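## Task

Close the lid of tip box TB4 and push its front edge fully down so it latches; it must stay latched without the robot holding it, and the box must end flat on the bench mat. Afterwards release and withdraw the gripper.

## Robot and tools

Robot: one six-joint arm (waist, shoulder, elbow, wrist pitch, wrist yaw, wrist roll) with a two-finger parallel gripper. The fingers extend along the gripper's own +z axis and separate along its y axis. The reported hand point lies midway between the finger pads, roughly 1 cm short of the fingertips. The base may sit tilted relative to the table, and reported hand position gets less accurate at long reach.

Frame: every pose is in the scene frame. Its origin is on the table surface under the arm base, +z is up, and +y points left when facing along +x. Positions are in metres; orientation is a unit quaternion written w first (qw, qx, qy, qz).

Row format (used by both motion tools): one flat list of 8 numbers for the single arm: x, y, z, qw, qx, qy, qz, opening. x, y, z and the quaternion are an absolute target pose for the gripper in the scene frame, not an offset. Opening runs from -1 (closed) to +1 (fully open, 0.094 m gap). Between the extremes the fingers go to where grip_measured would read that value. To clamp something, command about 0.03 below the current grip_measured; a smaller gap to the reading squeezes more gently.

execute_actions(actions): a list of actions, run in sequence. Each action is a table of at most 15 rows; each row lasts one control step of 1/30 s, and if fewer than 15 rows are given the last is repeated to fill 15 steps. An empty list just reports state and images. A target more than 0.6 m from the gripper's current position along any of its axes is rejected; if the first action is malformed or fails that check against the last reported state, nothing in the call runs. Repeat the desired quaternion in every row rather than copying a possibly drifted reported one.

move(target, speed, blocking): drives the gripper on a straight line toward one absolute pose given as a single 8-number row. speed is in m/s, 0.002 to 0.5 (default 0.25); rotation is capped at twice that in rad/s. The path lasts 0.5 to 10 s and is cut off at 10 s. The opening is applied when the move begins. The path ignores obstacles; the hand trails it, can deviate, and may exceed the speed, especially with the arm almost extended. Contact impact grows with speed, and aiming further beyond a contact presses harder. With blocking=false you get a result after 0.5 s while motion continues; before sending other rows or moves, use wait or stop. The extra 'move:' line reports the ending (done = settled near target; others such as off_target, moving, held, fault), the distance remaining, and limits: paced means the sent pose was clipped, held means a check blocked some steps (after which the arm can surge faster than requested).

wait(seconds): 0 to 10; lets the scene run holding the last command, returning early if a running move finishes. stop(): brakes a running move; it needs stopping distance, more when fast, and the fingers keep moving. zoom_image(camera, region): enlarges part of the latest image from cam_head_left, cam_head_right or cam_wrist (each 504x504); region is [x0, y0, x1, y1] in pixels from the top-left, no larger than 504 by 504. finished_scene(scene): ends the current scene, given its number, once the robot has held the last command; irreversible, and its result gives the next task. Replying without any tool call ends everything.

Controller behaviour: each step the commanded pose is limited to within 70 mm and 16 degrees of the measured pose, then reached by damped inverse kinematics, favouring position over orientation. A distant target therefore needs several actions, and after an action the arm stops at the last clipped pose, so keep commanding. Joint friction can leave the hand up to about 31 mm from its command, and very small commands may not move it. The elbow cannot quite straighten. 'Hand target' shows what the controller is currently driving toward. Gripper readings may carry a constant offset of about 1 mm in opening. The finger force limit is about 50-62 N per pad (lower on some grippers, and weaker on parts under 2 mm thick), with a brief spike at first contact. The robot keeps holding its last command while you are composing a reply.

Result lines: the state gives end_effector_position and end_effector_quat_wxyz; Joint positions and Joint velocities list the six joints in base-to-gripper order (rad, rad/s) plus the pad gap (m, m/s). Joint limits (rad): waist -2.618 to 3.054, shoulder 0 to 3.142, elbow 0 to 3.142, wrist pitch -1.571 to 1.571, wrist yaw -1.571 to 1.571, wrist roll -2.094 to 2.094. 'pose unreachable' means the clearance check (which treats any mounting block or post as part of the arm) altered or blocked the command. execute_actions results also list positions at some steps, with HELD marking steps partly held back. FAULT lines mark stops. MOTOR HOT appears from 75 °C; at 90 °C the arm halts for 10 s (that threshold then relaxes for 5 minutes), and at 100 °C motors and gripper go limp and the arm falls. Holding loads causes heating; some heat persists into the next scene.

Cautions: the boxes are loose on the mat and can be shoved or tipped, and occasional external tugs or pushes may occur. Never knock anything off the table. Avoid drops, slips, slams, hard hits and excessive pressing; an arm stopped by an object keeps pushing until given a new command. Latching must hold on its own, so release and back away before ending the scene.

Each tool is called after "Call:" as name([rows], argument=value, ...), one row to a line, values as JSON.

## Session

Call:
move(target=[0.33,0.0,0.3,0.12,0.697,0.697,0.12,-1])

Scene clock: 3.23 s.
end_effector_position=(+0.3340, -0.0060, +0.2932) grip_measured=-0.988 end_effector_quat_wxyz=(+0.125, +0.700, +0.688, +0.145)
Joint positions: [-0.011  1.56   1.866 -1.475  0.01   1.593  0.001]
Joint velocities: [ 0.007 -0.002 -0.007  0.007  0.066 -0.081 -0.   ]
Hand target: +0.336, -0.001, +0.296; +0.120, +0.697, +0.690, +0.151
Off the commanded pose: 0.010 m, 3 deg.
move: off_target

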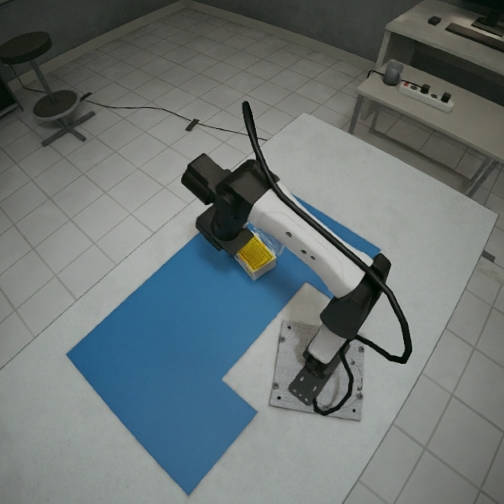

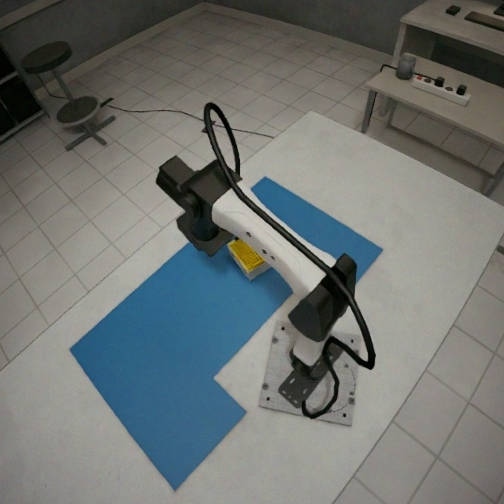

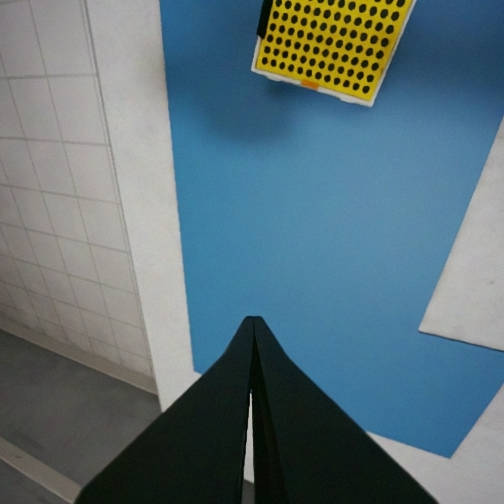

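Call:
move(target=[0.35,-0.31,0.23,0.05,0.705,0.705,0.05,-1])

Scene clock: 5.50 s.
end_effector_position=(+0.3453, -0.3107, +0.2266) grip_measured=-0.988 end_effector_quat_wxyz=(+0.131, +0.705, +0.695, +0.049)
Joint positions: [-0.782  2.151  2.433 -1.55  -0.078  0.837  0.001]
Joint velocities: [ 0.002  0.027  0.002 -0.051 -0.007 -0.022  0.001]
Hand target: +0.346, -0.313, +0.230; +0.137, +0.702, +0.698, +0.044
Off the commanded pose: 0.006 m, 9 deg.
joint sent to its limit — the command would take joint 4 (wrist pitch) past its lower limit, so that joint was sent only as far as its limit.
move: off_target

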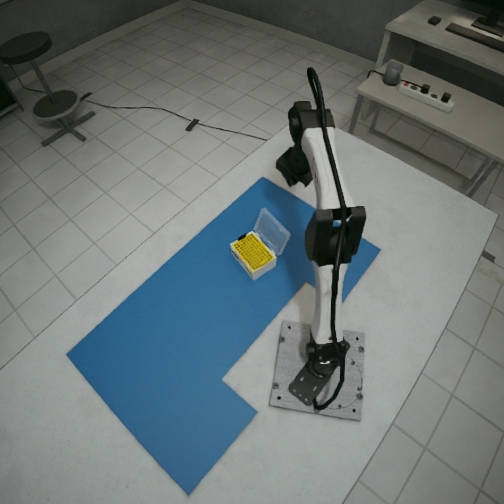

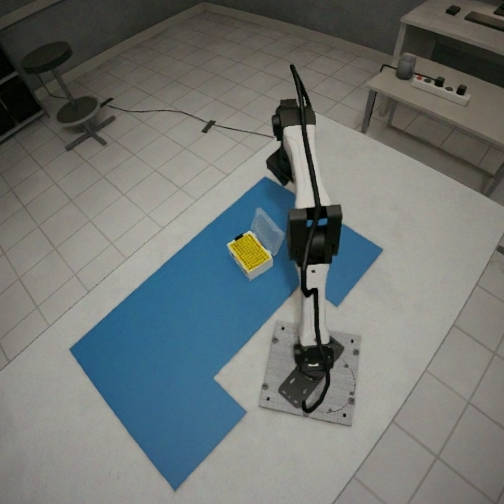

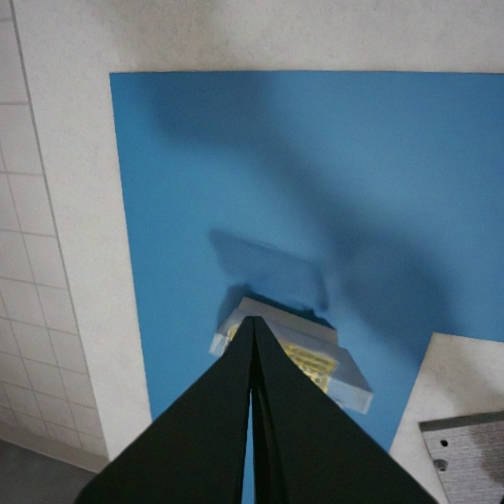

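Call:
move(target=[0.335,-0.3,0.115,0.05,0.705,0.705,0.05,-1], speed=0.15)

Call:
move(target=[0.335,-0.2,0.12,0.05,0.705,0.705,0.05,-1], speed=0.05)

Scene clock: 7.37 s.
end_effector_position=(+0.3386, -0.3028, +0.1228) grip_measured=-0.988 end_effector_quat_wxyz=(+0.058, +0.706, +0.704, +0.046)
Joint positions: [-0.782  2.136  2.006 -1.286 -0.078  0.821  0.001]
Joint velocities: [ 0.022 -0.007  0.002  0.081 -0.022 -0.022  0.   ]
Hand target: +0.337, -0.302, +0.114; +0.050, +0.706, +0.705, +0.050
Off the commanded pose: 0.009 m, 1 deg.
move: done

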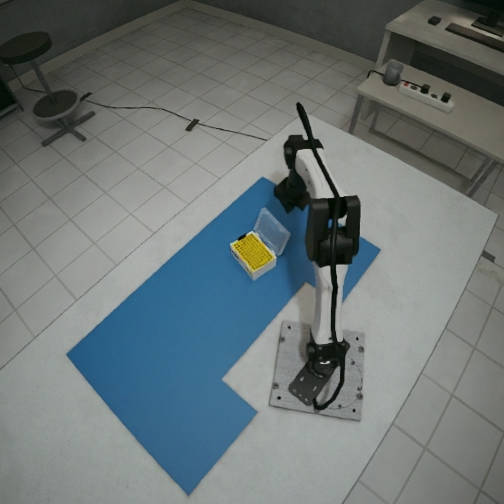

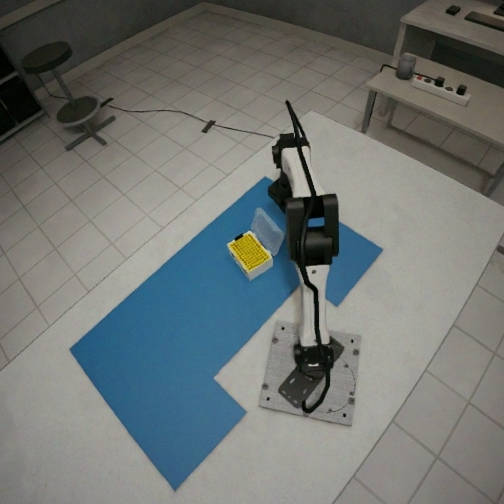

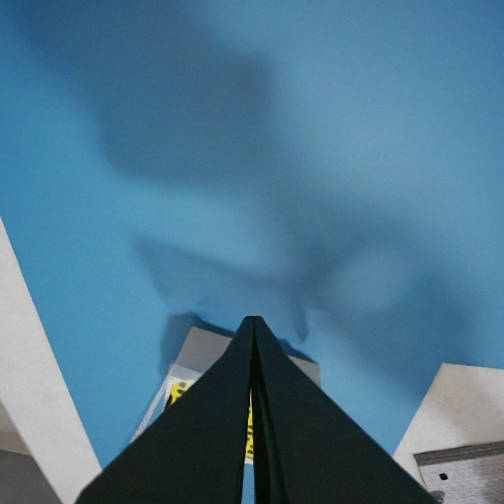

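Scene clock: 9.73 s.
end_effector_position=(+0.3400, -0.2017, +0.1195) grip_measured=-0.988 end_effector_quat_wxyz=(+0.045, +0.705, +0.705, +0.059)
Joint positions: [-0.59   1.893  1.629 -1.161 -0.077  1.009  0.001]
Joint velocities: [-0.027  0.012  0.017 -0.037  0.022  0.066 -0.001]
Hand target: +0.338, -0.199, +0.120; +0.049, +0.705, +0.705, +0.054
Off the commanded pose: 0.005 m, 1 deg.
move: done

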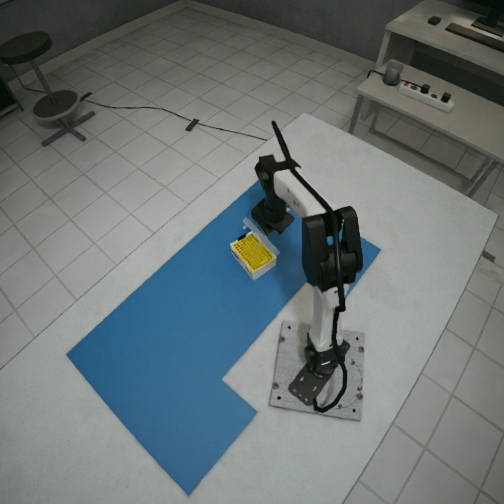

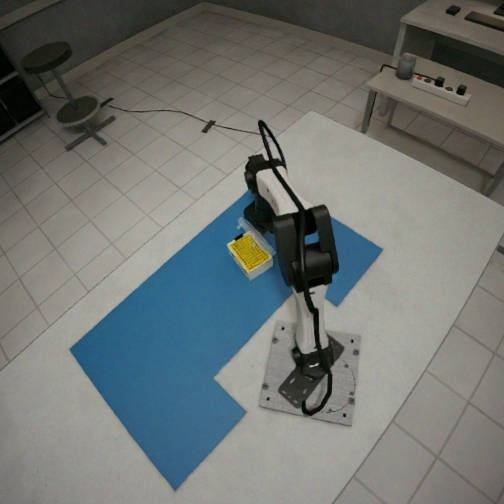

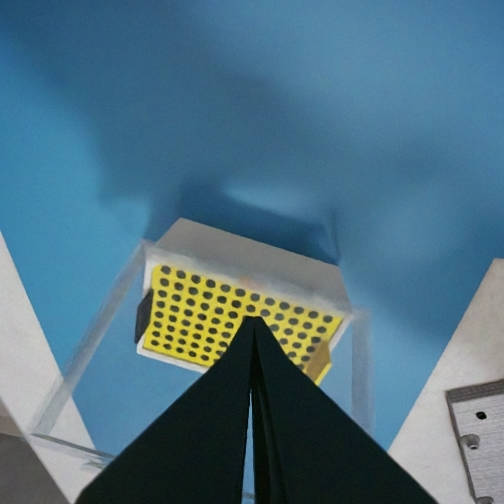

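Call:
move(target=[0.355,-0.115,0.115,0.05,0.705,0.705,0.05,-1], speed=0.05)

Scene clock: 12.20 s.
end_effector_position=(+0.3602, -0.1153, +0.1147) grip_measured=-0.988 end_effector_quat_wxyz=(+0.042, +0.705, +0.706, +0.058)
Joint positions: [-0.348  1.823  1.51  -1.103 -0.042  1.248  0.001]
Joint velocities: [ 0.012  0.002  0.012  0.007 -0.007  0.037 -0.001]
Hand target: +0.357, -0.114, +0.115; +0.047, +0.706, +0.705, +0.054
Off the commanded pose: 0.005 m, 1 deg.
move: done

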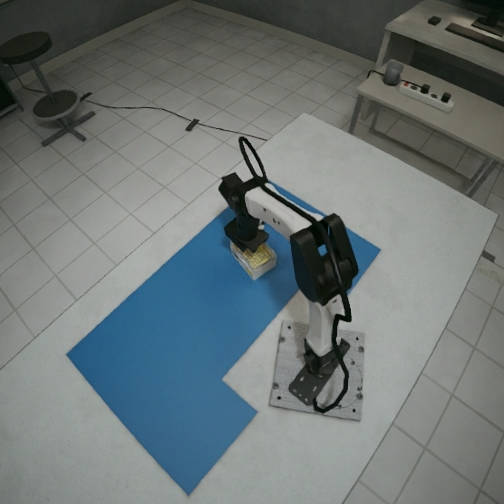

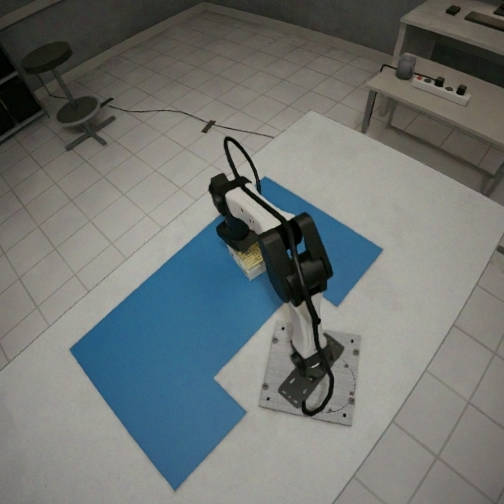

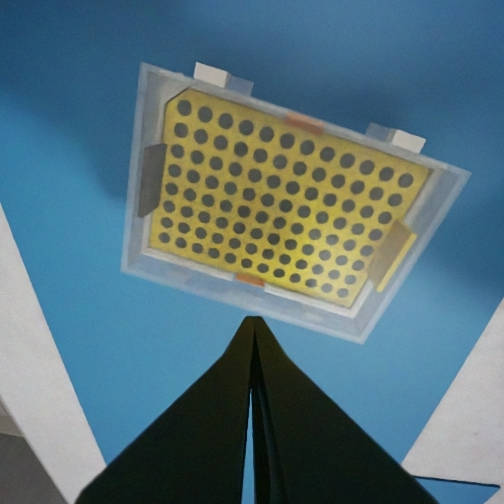

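Right at the edge; move inward about 1.5 cm.

Call:
move(target=[0.352,-0.134,0.1,0.05,0.705,0.705,0.05,-1], speed=0.04)

Call:
move(target=[0.352,-0.134,0.04,0.05,0.705,0.705,0.05,-1], speed=0.025)

Call:
move(target=[0.35,-0.06,0.17,0.05,0.705,0.705,0.05,-1], speed=0.1)

Scene clock: 13.80 s.
end_effector_position=(+0.3575, -0.1305, +0.1051) grip_measured=-0.988 end_effector_quat_wxyz=(+0.051, +0.704, +0.706, +0.057)
Joint positions: [-0.387  1.823  1.471 -1.05  -0.038  1.207  0.001]
Joint velocities: [ 0.007  0.002 -0.002  0.007  0.081 -0.037  0.   ]
Hand target: +0.352, -0.134, +0.100; +0.050, +0.705, +0.705, +0.049
Off the commanded pose: 0.008 m, 1 deg.
move: done

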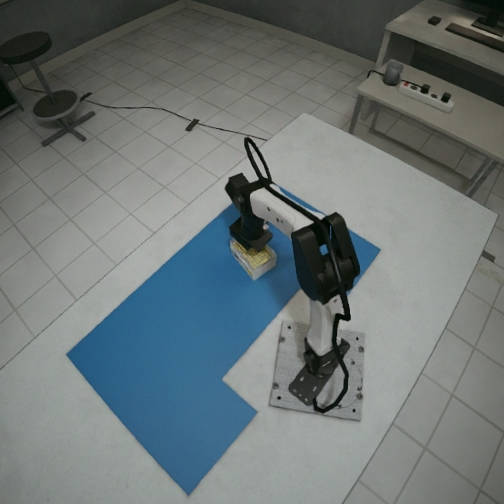

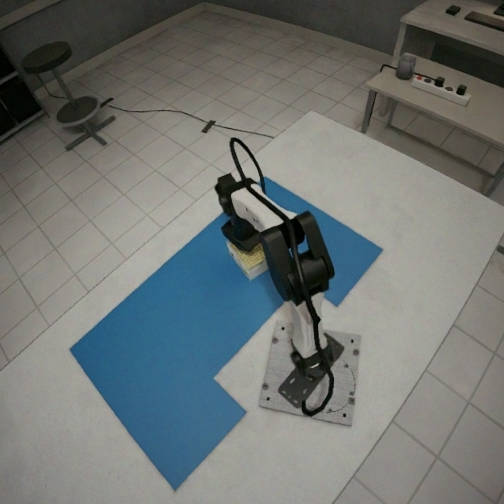

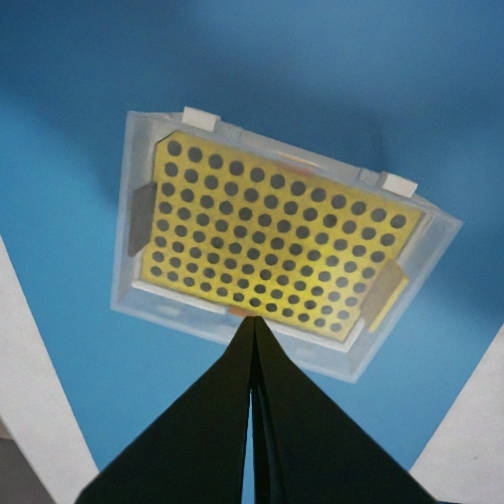

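Scene clock: 16.63 s.
end_effector_position=(+0.3598, -0.1309, +0.0882) grip_measured=-0.988 end_effector_quat_wxyz=(+0.078, +0.701, +0.706, +0.069)
Joint positions: [-0.387  1.792  1.354 -0.906 -0.039  1.203  0.001]
Joint velocities: [-0.002 -0.017  0.007 -0.066  0.022 -0.11  -0.   ]
Hand target: +0.349, -0.132, +0.044; +0.049, +0.705, +0.706, +0.049
Off the commanded pose: 0.049 m, 4 deg.
move: off_target

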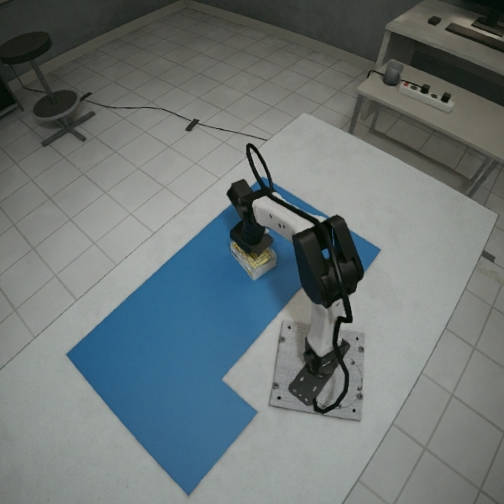

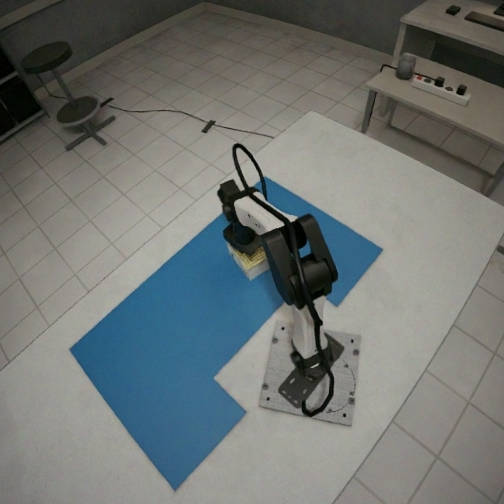

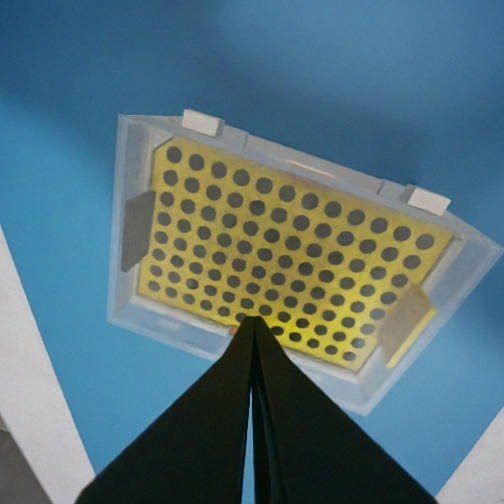

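Scene clock: 18.27 s.
end_effector_position=(+0.3470, -0.0577, +0.1576) grip_measured=-0.988 end_effector_quat_wxyz=(+0.032, +0.706, +0.706, +0.049)
Joint positions: [-0.185  1.739  1.573 -1.272 -0.013  1.411  0.001]
Joint velocities: [-0.002  0.007 -0.012 -0.022 -0.022 -0.066  0.001]
Hand target: +0.349, -0.058, +0.169; +0.047, +0.706, +0.705, +0.053
Off the commanded pose: 0.013 m, 2 deg.
move: off_target

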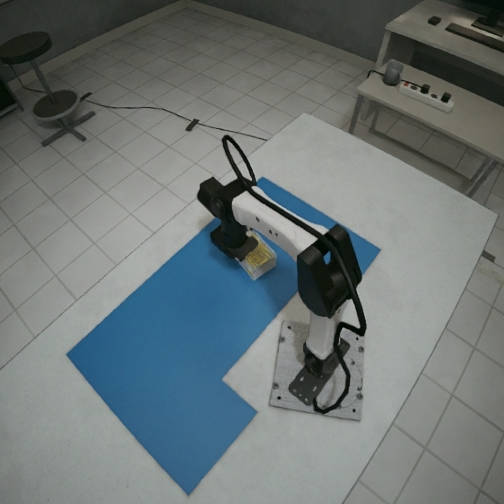

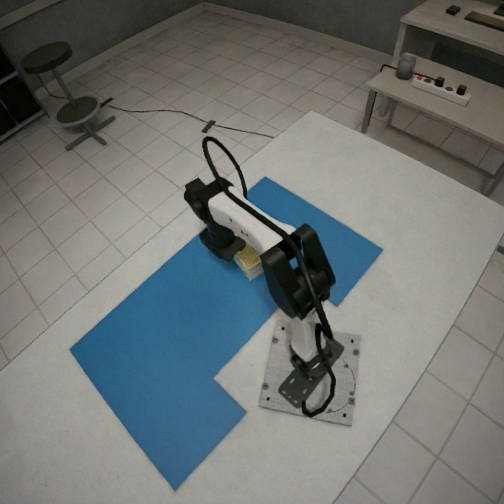

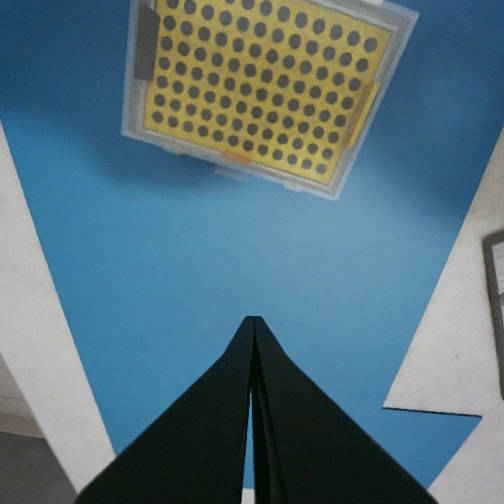

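Call:
finished_scene(scene=2)

The scene is finished: the task was done.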